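## Task

Shift cases between the floor pallets so the north pallet (near the track's -y end, starting with two cases) carries no more than 54.5 kg and the south pallet (near +y, starting with four) no more than 27.0 kg, going by the kg weight printed on each lid. At the end all six cases must rest directly on a pallet deck, none stacked on another, none overhanging a pallet edge by more than about two finger widths, and any case retrieved from the floor must be lid up. Release everything and pull the tools away; cases propped in place only by the robot do not count.

## Robot and tools

Robot: two arms, left_arm and right_arm, each riding its own carriage on one track that runs along y at x = 0. left_rail carries left_arm on the +y half, right_rail carries right_arm on the -y half. Each arm base is at x = 0, y = its carriage position_m, z = 0.04 m, facing +x. Each arm ends in a vacuum tool with four suction cups on two channels, a and b.

Frame: one world frame fixed to the table. z = 0 is the table top, +z up, +x the direction the arms face, +y to their left. The table starts at x = 0.50 and only spans y = -0.90 to 0.90; beyond that the floor is at z = -0.53, which is where the pallets are. The north pallet lies toward -y (reached by right_arm), the south toward +y (left_arm). Cameras: cam_high, cam_low, cam_pallet_north (over the -y end), cam_pallet_south (over the +y end), cam_left_wrist, cam_right_wrist, all 504x504. In both pallet views +y runs roughly rightward.

execute_actions: argument actions, a list run in order. Each action may hold rows, steps, until, left_rail, right_rail. An empty list just returns state and images.
- rows: 1 to 15 rows, each applied for one control step of 1/30 s. Every row is a single list of 16 numbers in [-1, 1] covering both arms: left dx, dy, dz, rx, ry, rz, left suction_a, suction_b, then right dx, dy, dz, rx, ry, rz, suction_a, suction_b. The six motion numbers are an offset, not a pose: the target relative to that cup point's measured pose at the start of the action (for the first action of a call, the last reported pose), expressed in the cup point's own axes. Every row counts from that same start, not from the row before. Scale: 1.0 = 0.6 m for dx/dy/dz and 180 degrees for the rotation vector rx/ry/rz. To keep an arm still send zeros for it. Each step the command is clipped to within 100 mm and 16 degrees of the measured pose.
- Suction numbers: 1 = full vacuum, 0 = off, above 0.01 counts as on; the setting persists, so to leave a tool unchanged repeat its current two values (a 0 is an order to switch off).
- steps: 1 to 450, default 15, at least the number of rows. After the last row the arms keep heading for the last row's target; big moves need more steps, and the next action should finish anything cut short.
- until: ends the action early when all conditions hold, e.g. {"left_rail": {"position_status": ["!=", "moving"]}}, {"all": {"status": "ended"}} or {"any": {"status": "ended"}}. Numeric tests need a comparison (=, !=, <, <=, >, >=). It does not halt motion.
- left_rail / right_rail: position_m is an absolute y in metres where the carriage should stand (left_rail 0.6 to 3, right_rail -3 to -0.6); speed_m_s 0.01 to 1 (starts at 1, persists); {"stop": true} alone halts. Rows never move a carriage; carriage travel adds to the arm's motion. Drive, then wait on position_status before placing the tool. Any out-of-range value or unknown name rejects the entire call.

zoom_image: camera (one of the six names) and region [x0, y0, x1, y1] in pixels, top-left origin, at most 504x504, giving a sharper crop of the latest image. Useful for reading lid labels. read_manual: only returns licence texts. finished_scene: scene (1 or 2) ends that scene irreversibly and reveals the next task.

Results: per arm, the cup point position (m) and quaternion wxyz plus velocities; joint positions/velocities (rail, shoulder pan, shoulder lift, elbow, wrist 1, wrist 2, wrist 3); Hand target (the pose now being chased); Wrist force and torque in the tool's axes (offset up to ~10 N, saturates near 200 N); suction_measured_a/b (0 to 1; near 0 = no seal, 0.83+ = airtight, lower on leaky cardboard; settles within ~1.3 s); part_present_a/b (1 above 0.09). Rail lines give position_m, position_status (moving, done, contact_stop, time_out, stopped, stopped_with_arm, stopped_for_other_arm) and position_answer (taken / not_taken). "pose unreachable" means the clearance check altered or blocked that arm's command; it is stricter while carriages move. Reported cup positions can be off, more so at long reach.

Tool geometry: cups point along cup-point +z, centred at x = ±62 mm and y = -104.5 mm (channel a) / +104.5 mm (channel b); total footprint 227 x 312 mm. Both cups of a channel must seal on flat smooth surface, away from edges and holes, or that channel holds nothing. Compression can bring the object up to 21 mm nearer than the cup point suggests. Pull is roughly 381 N per cup at reading 0.7.

Handling: ramp moves gently (adding about 0.01 per row). Heavy, off-centre or fast loads can tear free. To set down, lower in tiny increments until contact, then in one action switch both channels off and back the tool straight away. If a cup grabs the table, turn that channel off. While part_present is 1 the controller assumes an 11.5 kg load.

Avoid: any force of 400 N on an arm or its load, or joint torque at its limit (shoulder pan/lift 693, elbow 407, wrists 100 N m), which freezes that arm for 10 s; arms or held cases striking or pressing each other; knocking anything out of the work area; drops and slams. For a handover, set the case down and release the first tool before the second turns on. Finish with cases released and tools clear.

Each tool is called after ">>>" as name(argument=value, ...), one argument or row to a line, values as JSON.

## Session

>>> execute_actions(
  actions=[],
)

Scene clock: 0.00 s.
left_arm: end_effector_position=(+0.8500, +1.8934, +0.4405) suction_measured_a=0.00 part_present_a=0 suction_measured_b=0.00 part_present_b=0 end_effector_quat_wxyz=(+0.001, -0.000, +1.000, -0.001) end_effector_velocity=(+0.000, -0.000, -0.000) end_effector_angular_velocity=(+0.000, +0.000, -0.000) | right_arm: end_effector_position=(+0.8508, -2.6987, +0.4402) suction_measured_a=0.01 part_present_a=0 suction_measured_b=0.01 part_present_b=0 end_effector_quat_wxyz=(+0.000, -0.000, +1.000, +0.000) end_effector_velocity=(+0.000, -0.000, -0.000) end_effector_angular_velocity=(+0.000, +0.000, -0.000)
Joint positions: left_arm=[ 1.893 -0.238 -1.499  2.092 -2.166 -1.572  1.332] | right_arm=[-2.699 -0.238 -1.497  2.091 -2.164 -1.57   1.332]
Joint velocities: left_arm=[ 0. -0.  0. -0.  0. -0.  0.] | right_arm=[ 0. -0.  0. -0.  0. -0.  0.]
Wrist force (N, on the end effector, along its own x y z axes, offset not removed): no reading
Wrist torque (N m, same axes, about the end effector's origin, offset not removed): no reading
Hand target (left_arm): +0.850, +1.893, +0.441; +0.001, -0.000, +1.000, -0.001
Hand target (right_arm): +0.851, -2.699, +0.440; +0.000, -0.000, +1.000, +0.000
left_rail: position_m=1.893 position_m_goal=1.893 speed_m_s=1.00 position_status=done position_answer=taken refusals=0
right_rail: position_m=-2.699 position_m_goal=-2.699 speed_m_s=1.00 position_status=done position_answer=taken refusals=0

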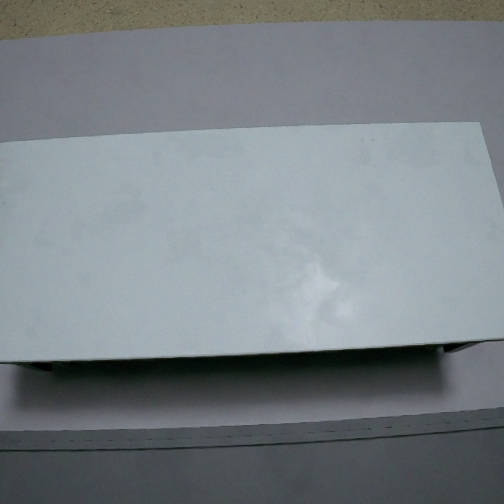

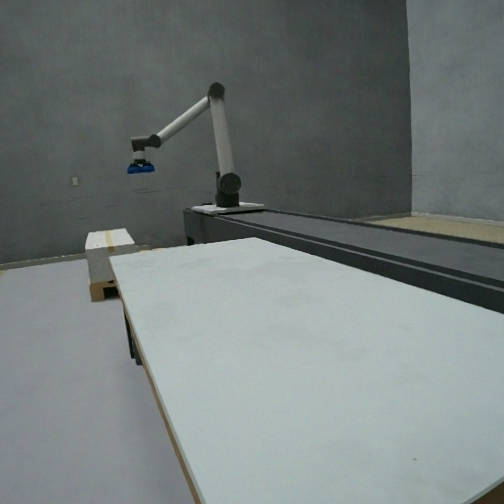

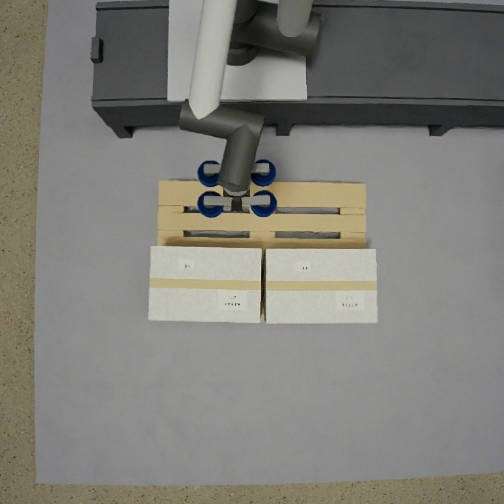

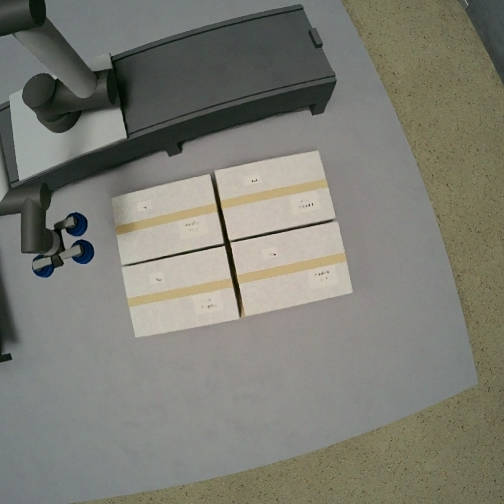

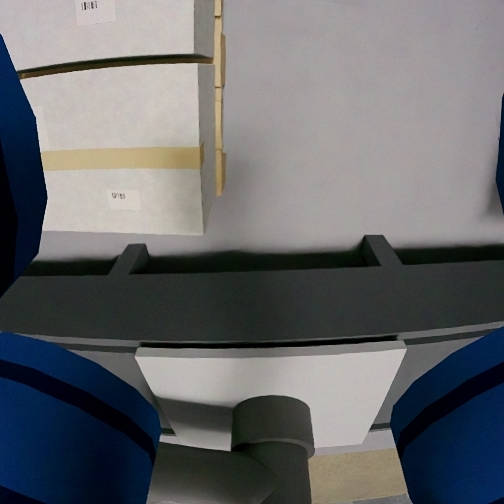

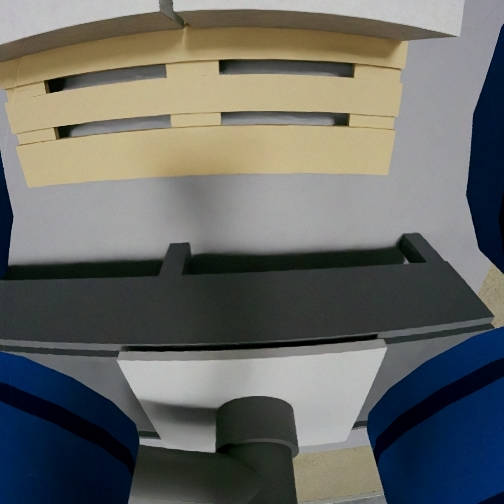

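>>> zoom_image(
  camera="cam_pallet_south",
  region=[100, 140, 360, 340],
)

>>> zoom_image(
  camera="cam_pallet_north",
  region=[140, 170, 390, 330],
)

Region (100, 140, 360, 340) of cam_pallet_south's 504x504 image, scaled by 1.938, with more detail than that image has; it fills the top 388 rows of this view, and the rest is white.

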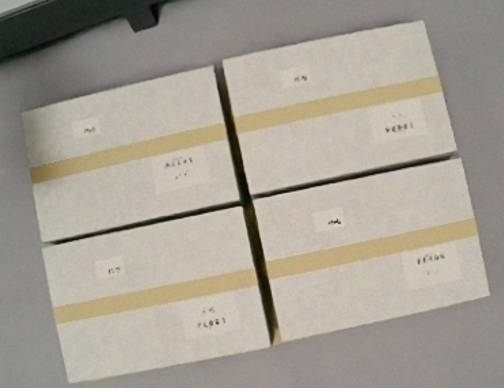

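Region (140, 170, 390, 330) of cam_pallet_north's 504x504 image, scaled by 2.016, with more detail than that image has; it fills the top 323 rows of this view, and the rest is white.

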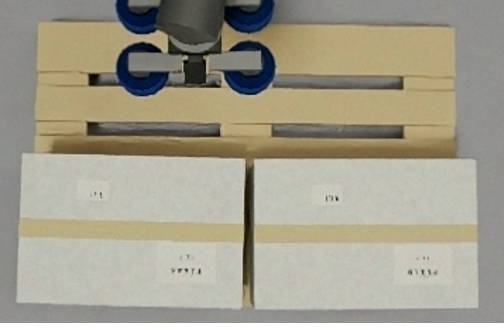

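>>> zoom_image(
  camera="cam_pallet_south",
  region=[170, 190, 340, 310],
)

>>> zoom_image(
  camera="cam_pallet_north",
  region=[200, 285, 380, 315],
)

Region (170, 190, 340, 310) of cam_pallet_south's 504x504 image, scaled by 2.965, with more detail than that image has; it fills the top 356 rows of this view, and the rest is white.

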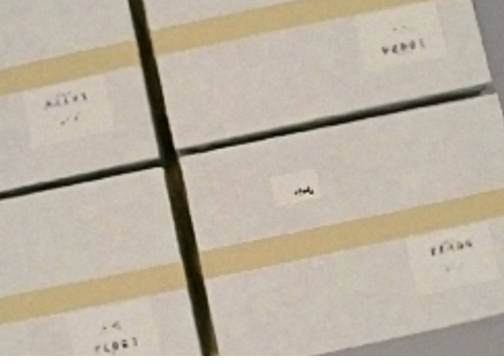

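Region (200, 285, 380, 315) of cam_pallet_north's 504x504 image, scaled by 2.800, with more detail than that image has.

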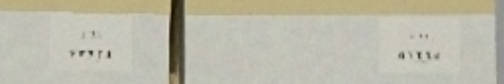

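>>> execute_actions(
  actions=[
    {"rows":[[-0.4,0.7,0,0,0,0,0,0,-0.7,0,0,0,0,0,0,0]],"steps":60},
  ],
)

Scene clock: 13.63 s.
left_arm: end_effector_position=(+1.0896, +2.3136, +0.4407) suction_measured_a=0.00 part_present_a=0 suction_measured_b=0.00 part_present_b=0 end_effector_quat_wxyz=(+0.001, -0.000, +1.000, -0.000) end_effector_velocity=(+0.000, +0.000, -0.000) end_effector_angular_velocity=(-0.000, +0.000, +0.000) | right_arm: end_effector_position=(+1.2706, -2.6985, +0.4400) suction_measured_a=0.01 part_present_a=0 suction_measured_b=0.01 part_present_b=0 end_effector_quat_wxyz=(+0.000, -0.000, +1.000, +0.000) end_effector_velocity=(+0.000, -0.000, -0.000) end_effector_angular_velocity=(+0.000, +0.000, -0.000)
Joint positions: left_arm=[ 1.893  0.196 -1.159  1.64  -2.054 -1.572  1.766] | right_arm=[-2.699 -0.159 -1.05   1.467 -1.988 -1.57   1.412]
Joint velocities: left_arm=[ 0.  0.  0. -0.  0. -0.  0.] | right_arm=[ 0.  0.  0. -0.  0. -0.  0.]
Wrist force (N, on the end effector, along its own x y z axes, offset not removed): left_arm=[-6.2 -1.5 -12.2] | right_arm=[-2.0 -0.5 -3.5]
Wrist torque (N m, same axes, about the end effector's origin, offset not removed): left_arm=[0.13 1.16 -0.45] | right_arm=[0.36 0.54 0.26]
Hand target (left_arm): +1.090, +2.314, +0.441; +0.001, -0.000, +1.000, -0.000
Hand target (right_arm): +1.271, -2.698, +0.440; -0.000, -0.000, +1.000, +0.000
Off the commanded pose (left_arm): 0.000 m, 0 deg.
Off the commanded pose (right_arm): 0.000 m, 0 deg.
left_rail: position_m=1.893 position_m_goal=1.893 speed_m_s=1.00 position_status=done position_answer=taken refusals=0
right_rail: position_m=-2.699 position_m_goal=-2.699 speed_m_s=1.00 position_status=done position_answer=taken refusals=0
camera_calibration (this result's frames):
cam_left_wrist: T_world_to_cam=[[-0.0400582, -0.999031, -0.0182368, 2.37002], [-0.836908, 0.0235753, 0.546836, 0.634052], [-0.545876, 0.0371678, -0.837041, 0.968918], [0, 0, 0, 1]] pos_world=[1.15449, 2.31677, 0.507524]
cam_right_wrist: T_world_to_cam=[[-0.0384649, -0.998888, 0.02728, -2.66174], [-0.84297, 0.0470964, 0.535895, 0.987186], [-0.536583, -0.00238305, -0.843844, 1.13384], [0, 0, 0, 1]] pos_world=[1.33818, -2.70257, 0.500366]

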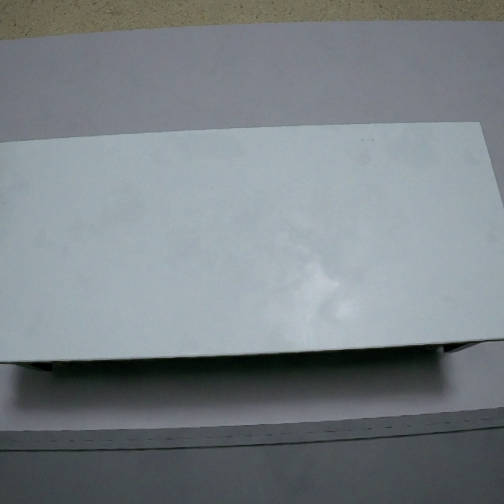

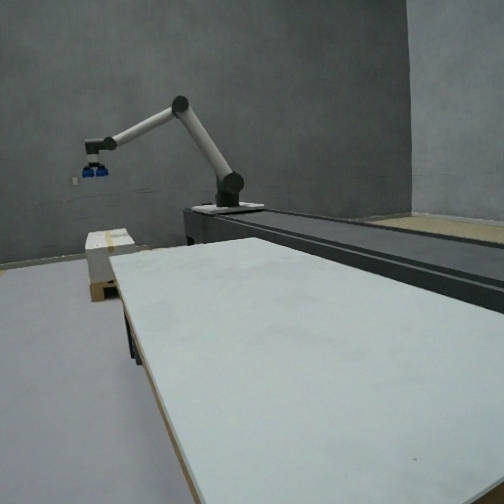

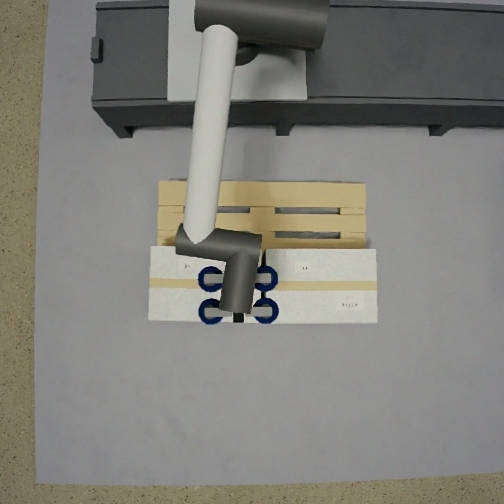

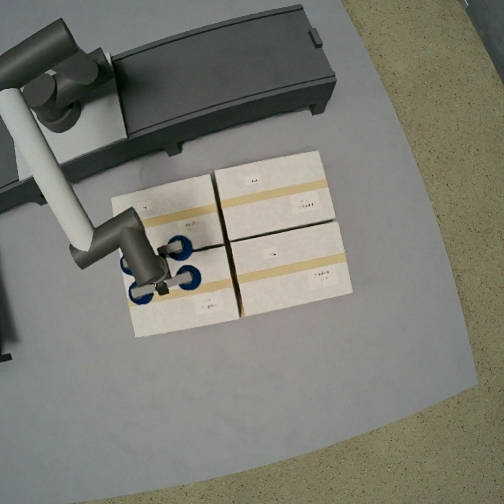

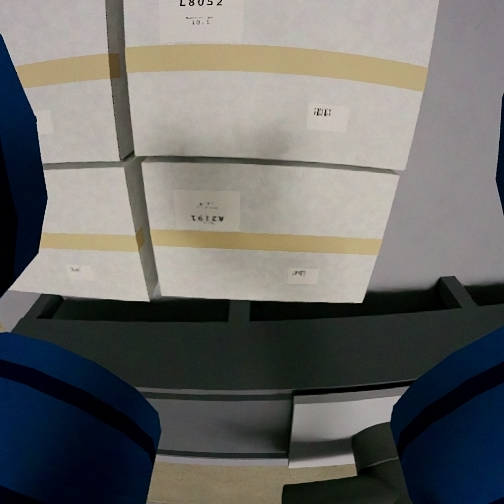

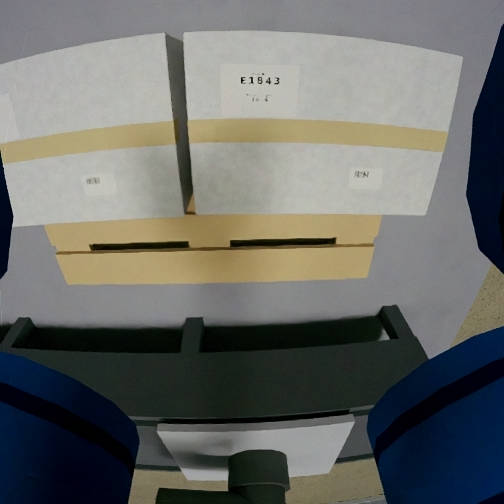

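>>> zoom_image(
  camera="cam_left_wrist",
  region=[150, 0, 270, 240],
)

>>> zoom_image(
  camera="cam_right_wrist",
  region=[200, 50, 320, 130],
)

Region (150, 0, 270, 240) of cam_left_wrist's 504x504 image, scaled by 2.100, with more detail than that image has.

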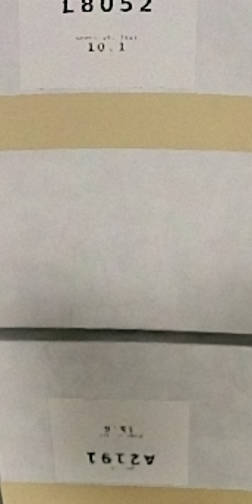

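Region (200, 50, 320, 130) of cam_right_wrist's 504x504 image, scaled by 4.200, with more detail than that image has.

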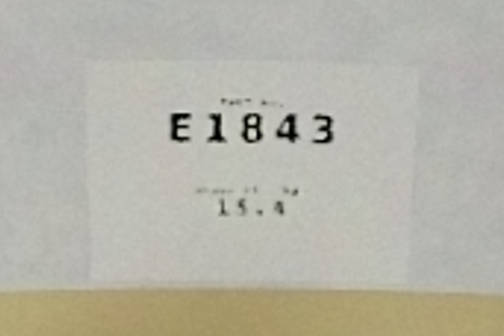

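>>> execute_actions(
  actions=[
    {"rows":[[0,0.5,0.3,0,0,0,0,0,0,0.9,0.3,0,0,0,0,0]],"steps":60},
  ],
)

Scene clock: 20.97 s.
left_arm: end_effector_position=(+1.0894, +2.6136, +0.2609) suction_measured_a=0.00 part_present_a=0 suction_measured_b=0.00 part_present_b=0 end_effector_quat_wxyz=(+0.001, -0.000, +1.000, -0.000) end_effector_velocity=(-0.000, +0.000, -0.000) end_effector_angular_velocity=(-0.000, +0.000, +0.000) | right_arm: end_effector_position=(+1.2703, -2.1585, +0.2600) suction_measured_a=0.01 part_present_a=0 suction_measured_b=0.01 part_present_b=0 end_effector_quat_wxyz=(-0.000, -0.000, +1.000, +0.000) end_effector_velocity=(+0.000, +0.001, -0.000) end_effector_angular_velocity=(-0.000, +0.000, +0.000)
Joint positions: left_arm=[ 1.893  0.43  -0.912  1.507 -2.168 -1.572  2.   ] | right_arm=[-2.699  0.256 -0.837  1.366 -2.1   -1.57   1.826]
Joint velocities: left_arm=[ 0.  0.  0. -0.  0. -0.  0.] | right_arm=[ 0.     0.     0.001 -0.001  0.    -0.     0.   ]
Wrist force (N, on the end effector, along its own x y z axes, offset not removed): left_arm=[-5.8 -3.7 -2.9] | right_arm=[0.3 -0.1 -3.1]
Wrist torque (N m, same axes, about the end effector's origin, offset not removed): left_arm=[-0.14 1.26 -0.32] | right_arm=[0.50 0.22 0.27]
Hand target (left_arm): +1.089, +2.614, +0.261; +0.001, -0.000, +1.000, -0.000
Hand target (right_arm): +1.270, -2.158, +0.260; -0.000, -0.000, +1.000, +0.000
Off the commanded pose (left_arm): 0.000 m, 0 deg.
Off the commanded pose (right_arm): 0.001 m, 0 deg.
left_rail: position_m=1.893 position_m_goal=1.893 speed_m_s=1.00 position_status=done position_answer=taken refusals=0
right_rail: position_m=-2.699 position_m_goal=-2.699 speed_m_s=1.00 position_status=done position_answer=taken refusals=0
camera_calibration (this result's frames):
cam_left_wrist: T_world_to_cam=[[-0.0400578, -0.999022, -0.0187327, 2.66656], [-0.836949, 0.0233064, 0.546784, 0.725942], [-0.545813, 0.0375812, -0.837064, 0.805961], [0, 0, 0, 1]] pos_world=[1.1543, 2.61674, 0.327659]
cam_right_wrist: T_world_to_cam=[[-0.0384704, -0.998885, 0.0273616, -2.1175], [-0.842802, 0.0471455, 0.536154, 1.05779], [-0.536846, -0.00243431, -0.843676, 0.983177], [0, 0, 0, 1]] pos_world=[1.33786, -2.16261, 0.320284]

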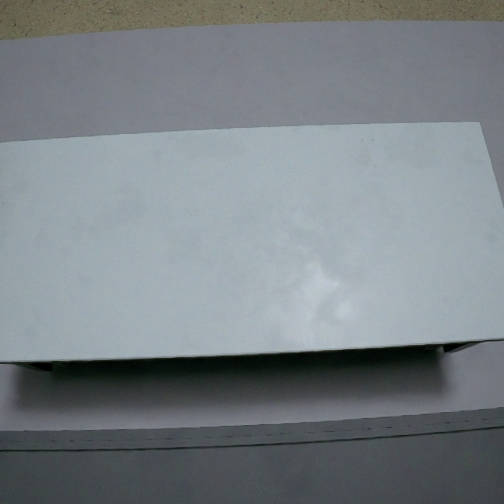

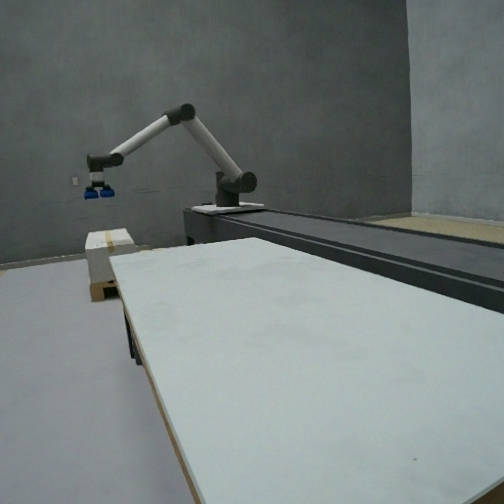

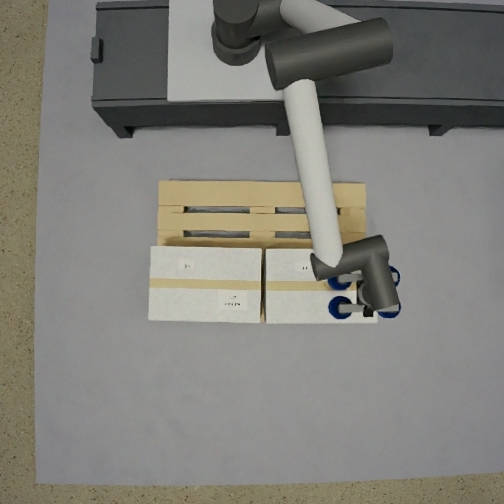

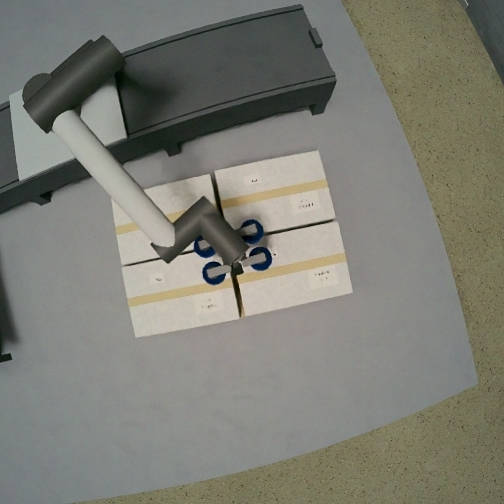

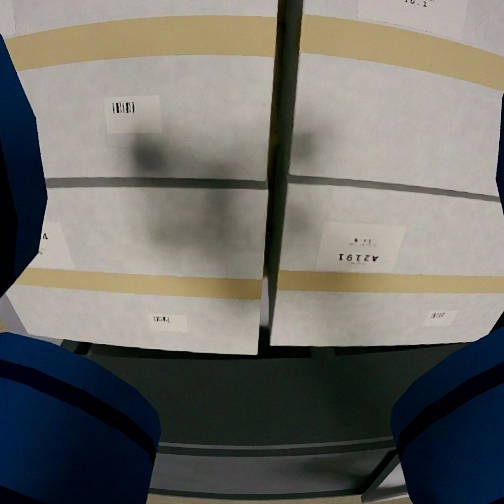

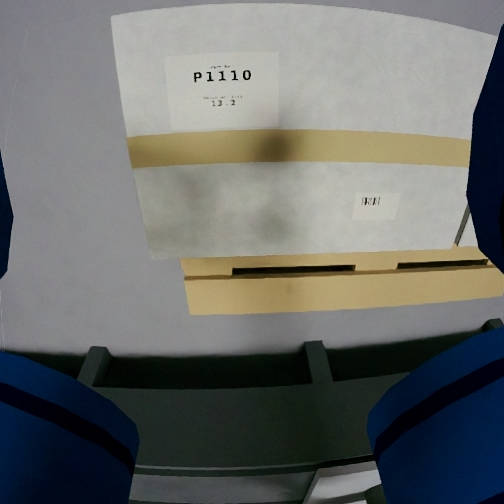

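>>> zoom_image(
  camera="cam_left_wrist",
  region=[310, 210, 420, 280],
)

>>> execute_actions(
  actions=[
    {"rows":[[-0.1,0.7,-0.1,0,0,0,0,0,0,0,0,0,0,0,0,0]],"steps":60},
  ],
)

Region (310, 210, 420, 280) of cam_left_wrist's 504x504 image, scaled by 4.582, with more detail than that image has; it fills the top 321 rows of this view, and the rest is white.

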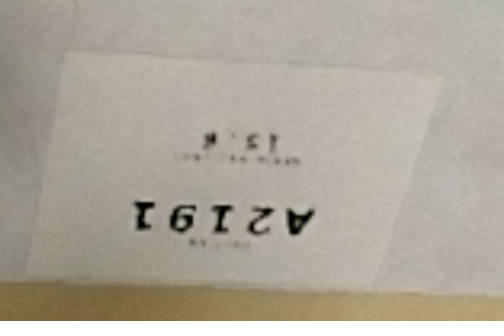

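Scene clock: 26.63 s.
left_arm: end_effector_position=(+1.1491, +3.0337, +0.3211) suction_measured_a=0.00 part_present_a=0 suction_measured_b=0.00 part_present_b=0 end_effector_quat_wxyz=(+0.001, -0.000, +1.000, +0.000) end_effector_velocity=(+0.000, +0.000, -0.000) end_effector_angular_velocity=(-0.000, +0.000, +0.000) | right_arm: end_effector_position=(+1.2703, -2.1585, +0.2600) suction_measured_a=0.01 part_present_a=0 suction_measured_b=0.01 part_present_b=0 end_effector_quat_wxyz=(-0.000, -0.000, +1.000, +0.000) end_effector_velocity=(+0.000, -0.000, +0.000) end_effector_angular_velocity=(+0.000, -0.000, -0.000)
Joint positions: left_arm=[ 1.892  0.658 -0.562  0.736 -1.747 -1.572  2.228] | right_arm=[-2.699  0.256 -0.837  1.366 -2.1   -1.57   1.826]
Joint velocities: left_arm=[ 0.     0.     0.    -0.001  0.001 -0.     0.   ] | right_arm=[ 0. -0. -0.  0. -0. -0. -0.]
Wrist force (N, on the end effector, along its own x y z axes, offset not removed): left_arm=[-4.4 -1.7 -4.6] | right_arm=[-1.7 -1.5 5.7]
Wrist torque (N m, same axes, about the end effector's origin, offset not removed): left_arm=[0.15 0.94 -0.37] | right_arm=[0.32 0.49 0.15]
Hand target (left_arm): +1.149, +3.034, +0.321; +0.001, -0.000, +1.000, +0.000
Hand target (right_arm): +1.270, -2.158, +0.260; -0.000, -0.000, +1.000, +0.000
Off the commanded pose (left_arm): 0.000 m, 0 deg.
Off the commanded pose (right_arm): 0.000 m, 0 deg.
left_rail: position_m=1.892 position_m_goal=1.893 speed_m_s=1.00 position_status=done position_answer=taken refusals=0
right_rail: position_m=-2.699 position_m_goal=-2.699 speed_m_s=1.00 position_status=done position_answer=taken refusals=0
camera_calibration (this result's frames):
cam_left_wrist: T_world_to_cam=[[-0.04006, -0.999012, -0.0192363, 3.08987], [-0.836942, 0.0230321, 0.546806, 0.733939], [-0.545823, 0.0380048, -0.837038, 0.871823], [0, 0, 0, 1]] pos_world=[1.21391, 3.03678, 0.387865]
cam_right_wrist: T_world_to_cam=[[-0.0384706, -0.998885, 0.0273656, -2.1175], [-0.842801, 0.0471479, 0.536156, 1.05779], [-0.536848, -0.00243758, -0.843676, 0.983169], [0, 0, 0, 1]] pos_world=[1.33786, -2.16261, 0.32028]

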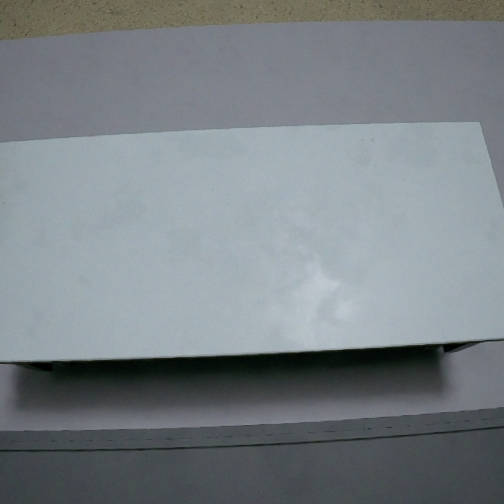

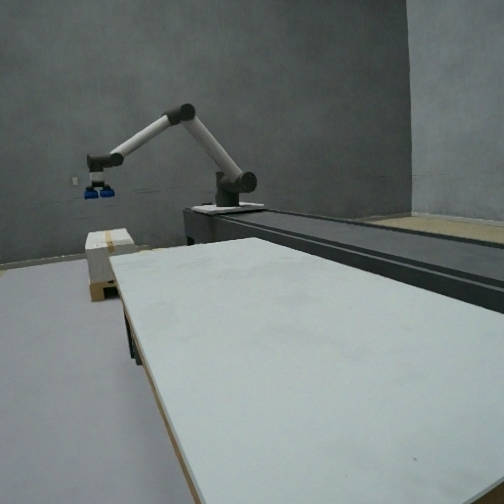

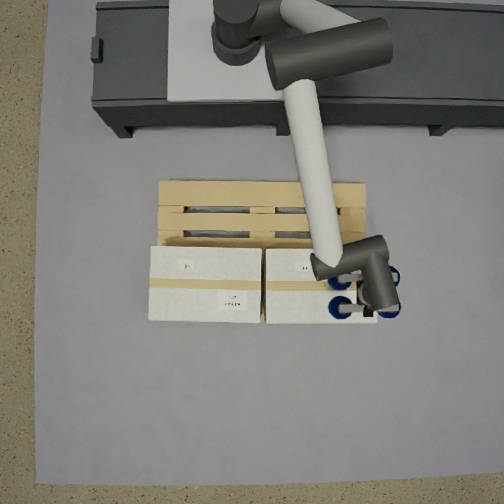

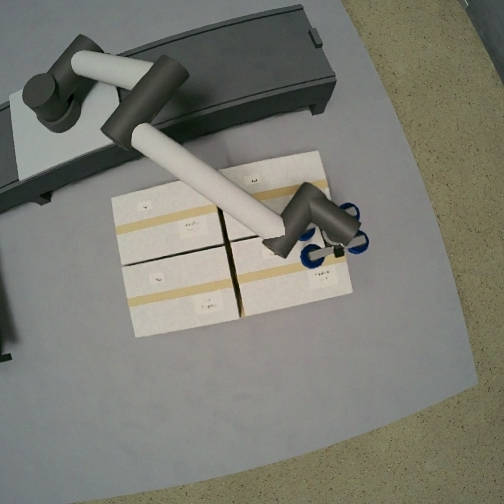

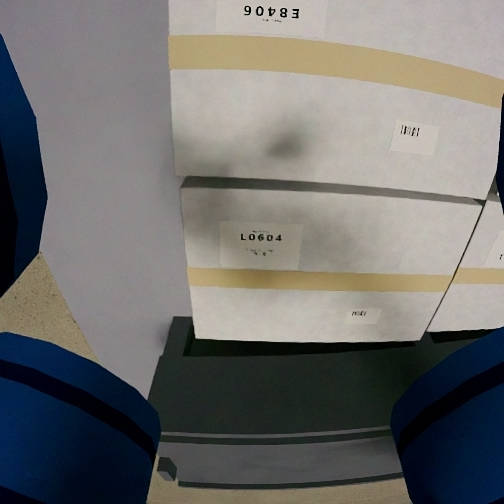

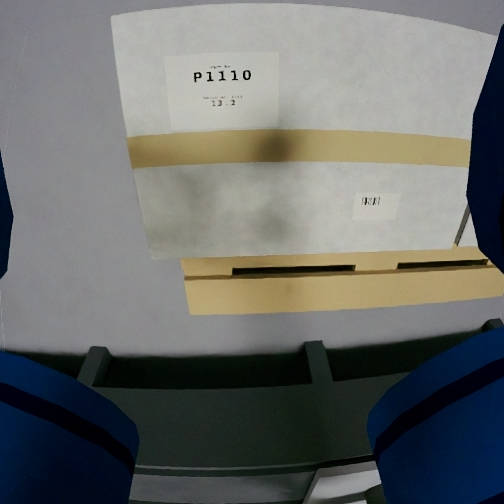

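>>> zoom_image(
  camera="cam_left_wrist",
  region=[210, 210, 310, 275],
)

>>> execute_actions(
  actions=[
    {"rows":[[-0.4,0,0,0,0,0,0,0,0,0,0,0,0,0,0,0]],"steps":40},
  ],
)

Region (210, 210, 310, 275) of cam_left_wrist's 504x504 image, scaled by 5.040, with more detail than that image has; it fills the top 328 rows of this view, and the rest is white.

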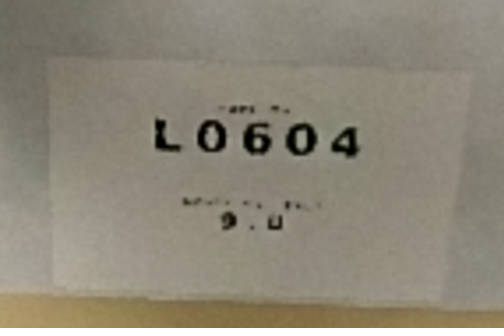

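Scene clock: 31.50 s.
left_arm: end_effector_position=(+1.3856, +3.0312, +0.3207) suction_measured_a=0.00 part_present_a=0 suction_measured_b=0.00 part_present_b=0 end_effector_quat_wxyz=(+0.085, -0.000, +0.994, +0.069) end_effector_velocity=(+0.003, +0.002, -0.000) end_effector_angular_velocity=(+0.008, -0.009, +0.000) | right_arm: end_effector_position=(+1.2703, -2.1585, +0.2600) suction_measured_a=0.01 part_present_a=0 suction_measured_b=0.01 part_present_b=0 end_effector_quat_wxyz=(-0.000, -0.000, +1.000, +0.000) end_effector_velocity=(-0.000, +0.000, +0.000) end_effector_angular_velocity=(+0.000, -0.000, +0.000)
Joint positions: left_arm=[ 1.892  0.572 -0.201  0.036 -1.624 -1.546  2.144] | right_arm=[-2.699  0.256 -0.837  1.366 -2.1   -1.57   1.826]
Joint velocities: left_arm=[ 0.    -0.     0.003 -0.004 -0.011  0.002  0.   ] | right_arm=[ 0.  0. -0.  0. -0. -0. -0.]
Wrist force (N, on the end effector, along its own x y z axes, offset not removed): left_arm=[-3.2 -7.0 -3.5] | right_arm=[2.7 2.8 5.0]
Wrist torque (N m, same axes, about the end effector's origin, offset not removed): left_arm=[-0.57 0.93 -0.27] | right_arm=[0.98 0.09 0.11]
Hand target (left_arm): +1.386, +3.032, +0.321; +0.085, -0.000, +0.994, +0.070
Hand target (right_arm): +1.270, -2.158, +0.260; -0.000, -0.000, +1.000, +0.000
Off the commanded pose (left_arm): 0.005 m, 12 deg.
Off the commanded pose (right_arm): 0.000 m, 0 deg.
left_rail: position_m=1.892 position_m_goal=1.893 speed_m_s=1.00 position_status=done position_answer=taken refusals=0
right_rail: position_m=-2.699 position_m_goal=-2.699 speed_m_s=1.00 position_status=done position_answer=taken refusals=0
elbow stopped short (left arm): the move would have taken joint 4 (elbow) straighter than the controller allows; a more bent joint 4 avoids this.
camera_calibration (this result's frames):
cam_left_wrist: T_world_to_cam=[[-0.0247189, -0.986452, -0.162177, 3.0833], [-0.916407, -0.0424672, 0.397989, 1.28853], [-0.399484, 0.158458, -0.902942, 0.453916], [0, 0, 0, 1]] pos_world=[1.43837, 3.02432, 0.397079]
cam_right_wrist: T_world_to_cam=[[-0.0384706, -0.998885, 0.0273648, -2.1175], [-0.842803, 0.0471474, 0.536153, 1.05779], [-0.536846, -0.00243702, -0.843677, 0.983171], [0, 0, 0, 1]] pos_world=[1.33786, -2.16261, 0.320284]

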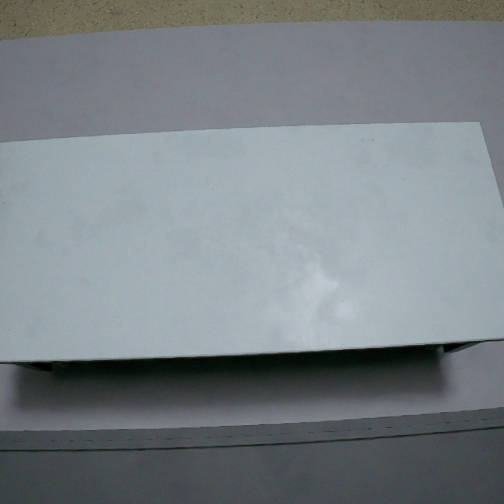

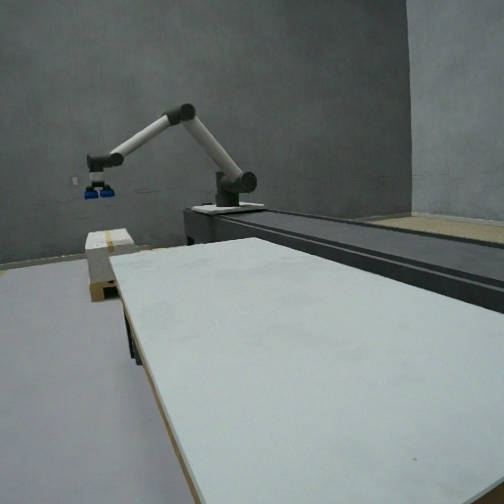

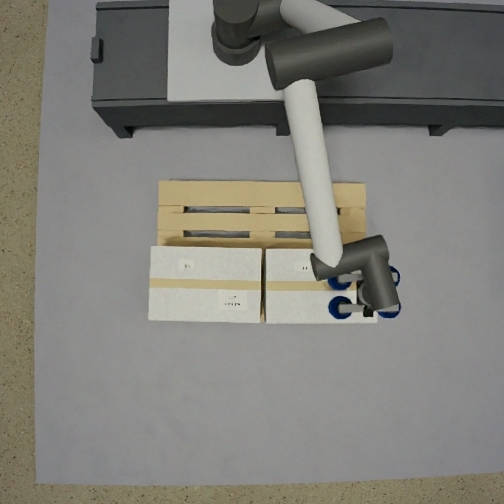

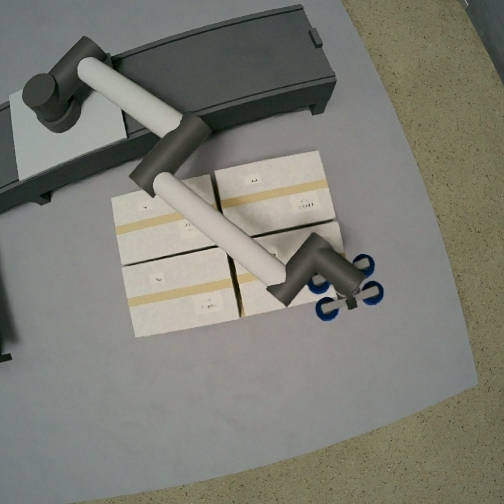

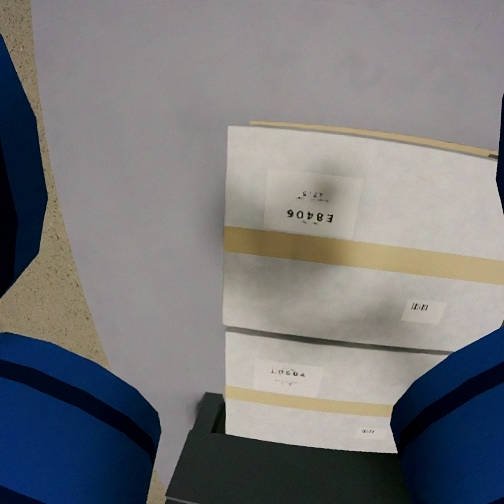

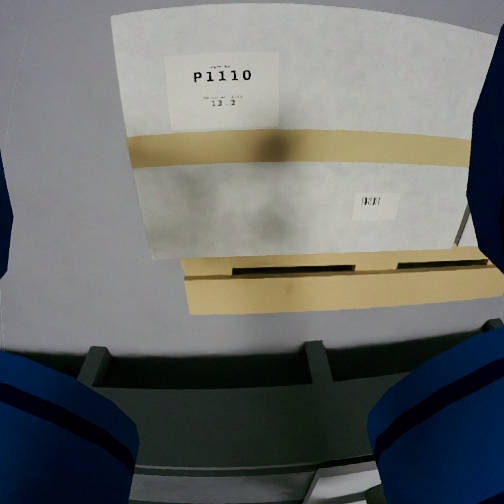

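>>> zoom_image(
  camera="cam_left_wrist",
  region=[260, 170, 370, 240],
)

Region (260, 170, 370, 240) of cam_left_wrist's 504x504 image, scaled by 4.582, with more detail than that image has; it fills the top 321 rows of this view, and the rest is white.

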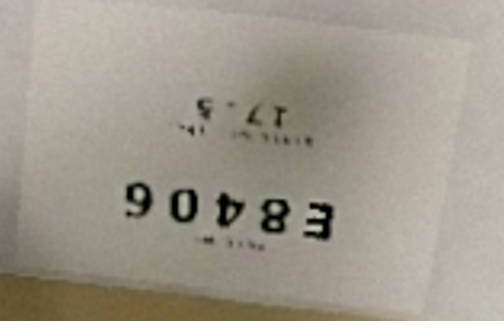

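>>> execute_actions(
  actions=[
    {"rows":[[0.5,-0.5,0,0.044,0.054,0,0,0,0,0,0,0,0,0,0,0]],"steps":50,"left_rail":{"position_m":2.33}},
  ],
)

Scene clock: 53.03 s.
left_arm: end_effector_position=(+1.0938, +3.1749, +0.2295) suction_measured_a=0.00 part_present_a=0 suction_measured_b=0.00 part_present_b=0 end_effector_quat_wxyz=(-0.001, -0.000, +1.000, -0.001) end_effector_velocity=(-0.003, -0.003, -0.002) end_effector_angular_velocity=(+0.011, -0.015, +0.000) | right_arm: end_effector_position=(+1.2703, -2.1585, +0.2600) suction_measured_a=0.01 part_present_a=0 suction_measured_b=0.01 part_present_b=0 end_effector_quat_wxyz=(-0.000, -0.000, +1.000, +0.000) end_effector_velocity=(-0.000, +0.000, +0.000) end_effector_angular_velocity=(+0.000, -0.000, -0.000)
Joint positions: left_arm=[ 2.33   0.512 -0.816  1.374 -2.127 -1.571  2.082] | right_arm=[-2.699  0.256 -0.837  1.366 -2.1   -1.57   1.826]
Joint velocities: left_arm=[ 0.    -0.001 -0.006  0.019 -0.031  0.002 -0.002] | right_arm=[ 0.  0. -0.  0. -0.  0.  0.]
Wrist force (N, on the end effector, along its own x y z axes, offset not removed): left_arm=[-4.5 -0.1 -2.4] | right_arm=[-3.0 3.0 1.1]
Wrist torque (N m, same axes, about the end effector's origin, offset not removed): left_arm=[0.51 1.28 -0.23] | right_arm=[0.79 0.69 0.25]
Hand target (left_arm): +1.093, +3.175, +0.229; +0.000, -0.000, +1.000, -0.000
Hand target (right_arm): +1.270, -2.158, +0.260; -0.000, -0.000, +1.000, +0.000
Off the commanded pose (left_arm): 0.001 m, 0 deg.
Off the commanded pose (right_arm): 0.000 m, 0 deg.
left_rail: position_m=2.330 position_m_goal=2.330 speed_m_s=1.00 position_status=done position_answer=taken refusals=0
right_rail: position_m=-2.699 position_m_goal=-2.699 speed_m_s=1.00 position_status=done position_answer=taken refusals=0
camera_calibration (this result's frames):
cam_left_wrist: T_world_to_cam=[[-0.0400179, -0.999054, -0.0170289, 3.22656], [-0.834809, 0.0240639, 0.550014, 0.728185], [-0.549084, 0.0362263, -0.834982, 0.768399], [0, 0, 0, 1]] pos_world=[1.15893, 3.17815, 0.296031]
cam_right_wrist: T_world_to_cam=[[-0.0384706, -0.998885, 0.0273646, -2.1175], [-0.842803, 0.0471473, 0.536153, 1.05779], [-0.536846, -0.00243686, -0.843677, 0.983171], [0, 0, 0, 1]] pos_world=[1.33786, -2.16261, 0.320284]

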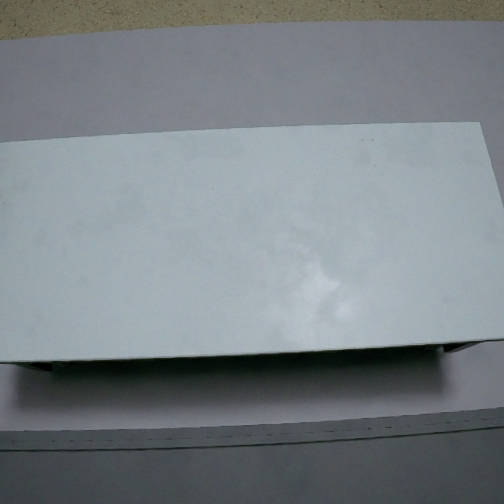

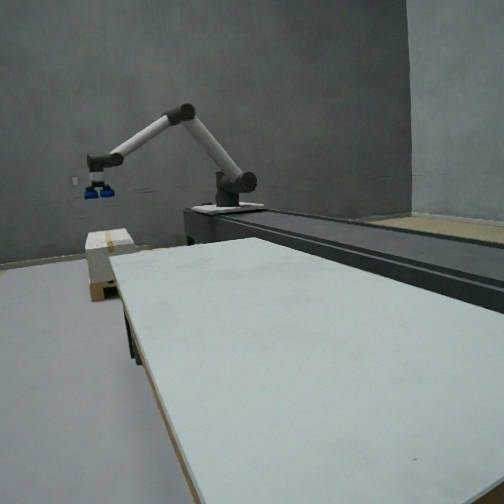

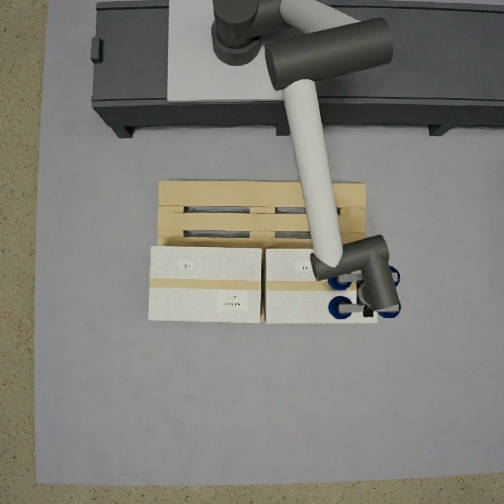

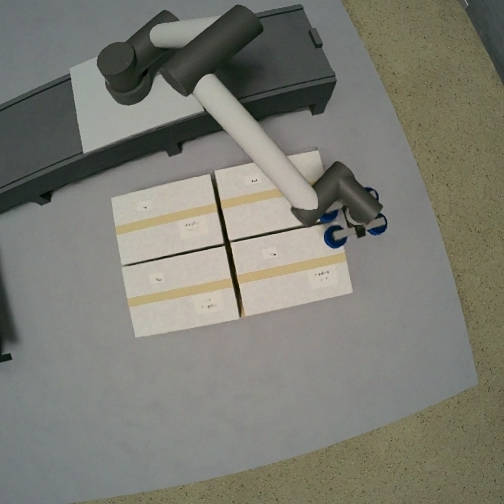

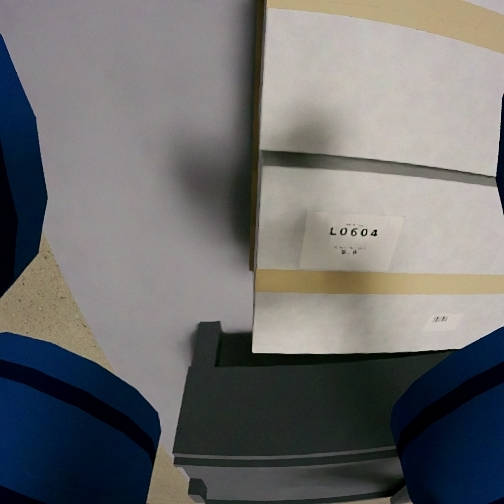

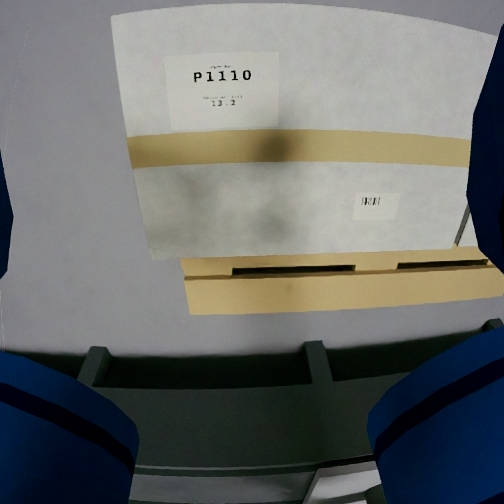

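>>> execute_actions(
  actions=[
    {"rows":[[0.27,-0.7,0,0,0,0,0,0,0,0,0,0,0,0,0,0]],"steps":40},
    {"rows":[[0.27,-0.69,0.1,0,0,0,0,0,0,0,0,0,0,0,0,0]],"steps":45},
  ],
)

Scene clock: 60.67 s.
left_arm: end_effector_position=(+0.7718, +2.3446, +0.1719) suction_measured_a=0.00 part_present_a=0 suction_measured_b=0.00 part_present_b=0 end_effector_quat_wxyz=(-0.001, -0.000, +1.000, -0.002) end_effector_velocity=(-0.002, -0.007, -0.000) end_effector_angular_velocity=(+0.001, -0.001, +0.001) | right_arm: end_effector_position=(+1.2703, -2.1585, +0.2600) suction_measured_a=0.01 part_present_a=0 suction_measured_b=0.01 part_present_b=0 end_effector_quat_wxyz=(-0.000, -0.000, +1.000, +0.000) end_effector_velocity=(+0.000, -0.000, -0.000) end_effector_angular_velocity=(-0.000, +0.000, -0.000)
Joint positions: left_arm=[ 2.33  -0.243 -1.284  2.364 -2.649 -1.575  1.327] | right_arm=[-2.699  0.256 -0.837  1.366 -2.1   -1.57   1.826]
Joint velocities: left_arm=[ 0.    -0.01  -0.001  0.003 -0.003  0.001 -0.011] | right_arm=[ 0. -0.  0. -0.  0.  0. -0.]
Wrist force (N, on the end effector, along its own x y z axes, offset not removed): left_arm=[-4.7 -0.5 -8.3] | right_arm=[2.0 2.6 -1.4]
Wrist torque (N m, same axes, about the end effector's origin, offset not removed): left_arm=[0.41 1.19 -0.31] | right_arm=[0.81 0.22 0.29]
Hand target (left_arm): +0.772, +2.344, +0.172; -0.001, -0.000, +1.000, -0.002
Hand target (right_arm): +1.270, -2.158, +0.260; -0.000, -0.000, +1.000, +0.000
Off the commanded pose (left_arm): 0.001 m, 0 deg.
Off the commanded pose (right_arm): 0.000 m, 0 deg.
left_rail: position_m=2.330 position_m_goal=2.330 speed_m_s=1.00 position_status=done position_answer=taken refusals=0
right_rail: position_m=-2.699 position_m_goal=-2.699 speed_m_s=1.00 position_status=done position_answer=taken refusals=0
camera_calibration (this result's frames):
cam_left_wrist: T_world_to_cam=[[-0.0404859, -0.999069, -0.0148947, 2.3832], [-0.834195, 0.0255918, 0.550875, 0.506878], [-0.549981, 0.0347277, -0.834455, 0.577659], [0, 0, 0, 1]] pos_world=[0.837023, 2.34795, 0.238301]
cam_right_wrist: T_world_to_cam=[[-0.0384706, -0.998885, 0.027365, -2.1175], [-0.842803, 0.0471475, 0.536153, 1.05779], [-0.536846, -0.0024372, -0.843677, 0.98317], [0, 0, 0, 1]] pos_world=[1.33786, -2.16261, 0.320284]

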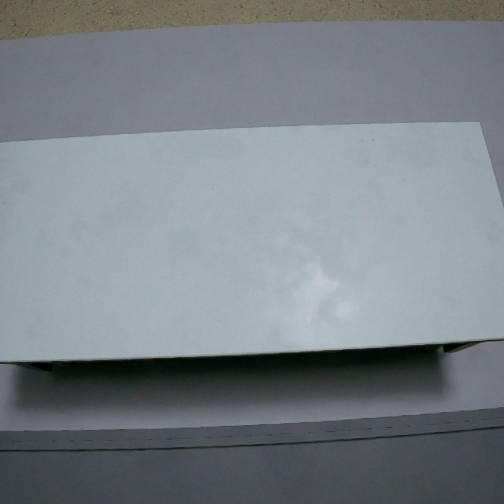

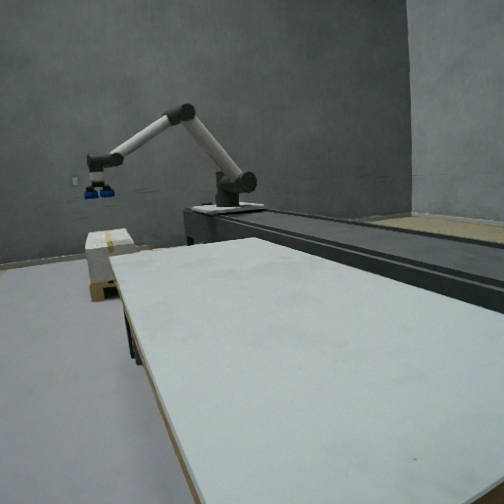

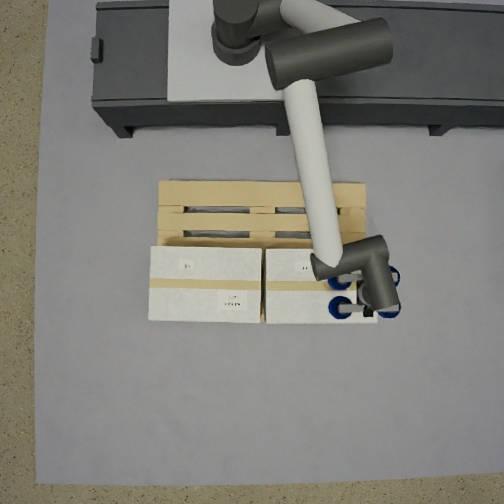

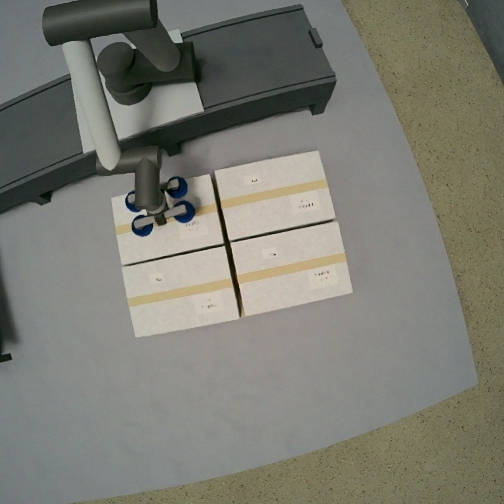

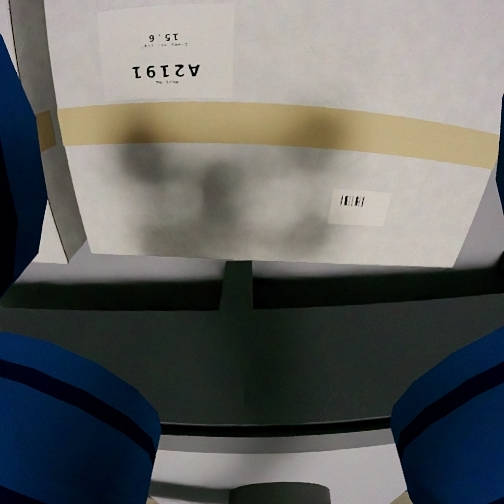

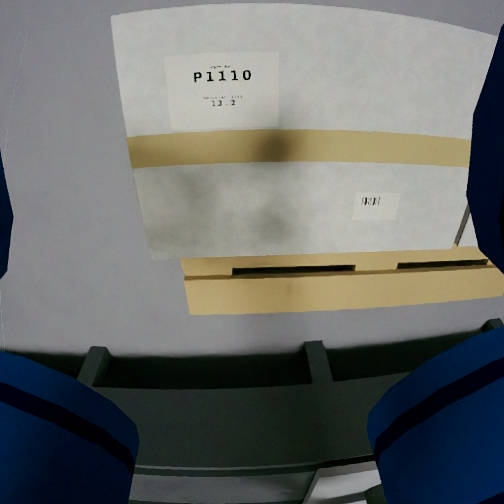

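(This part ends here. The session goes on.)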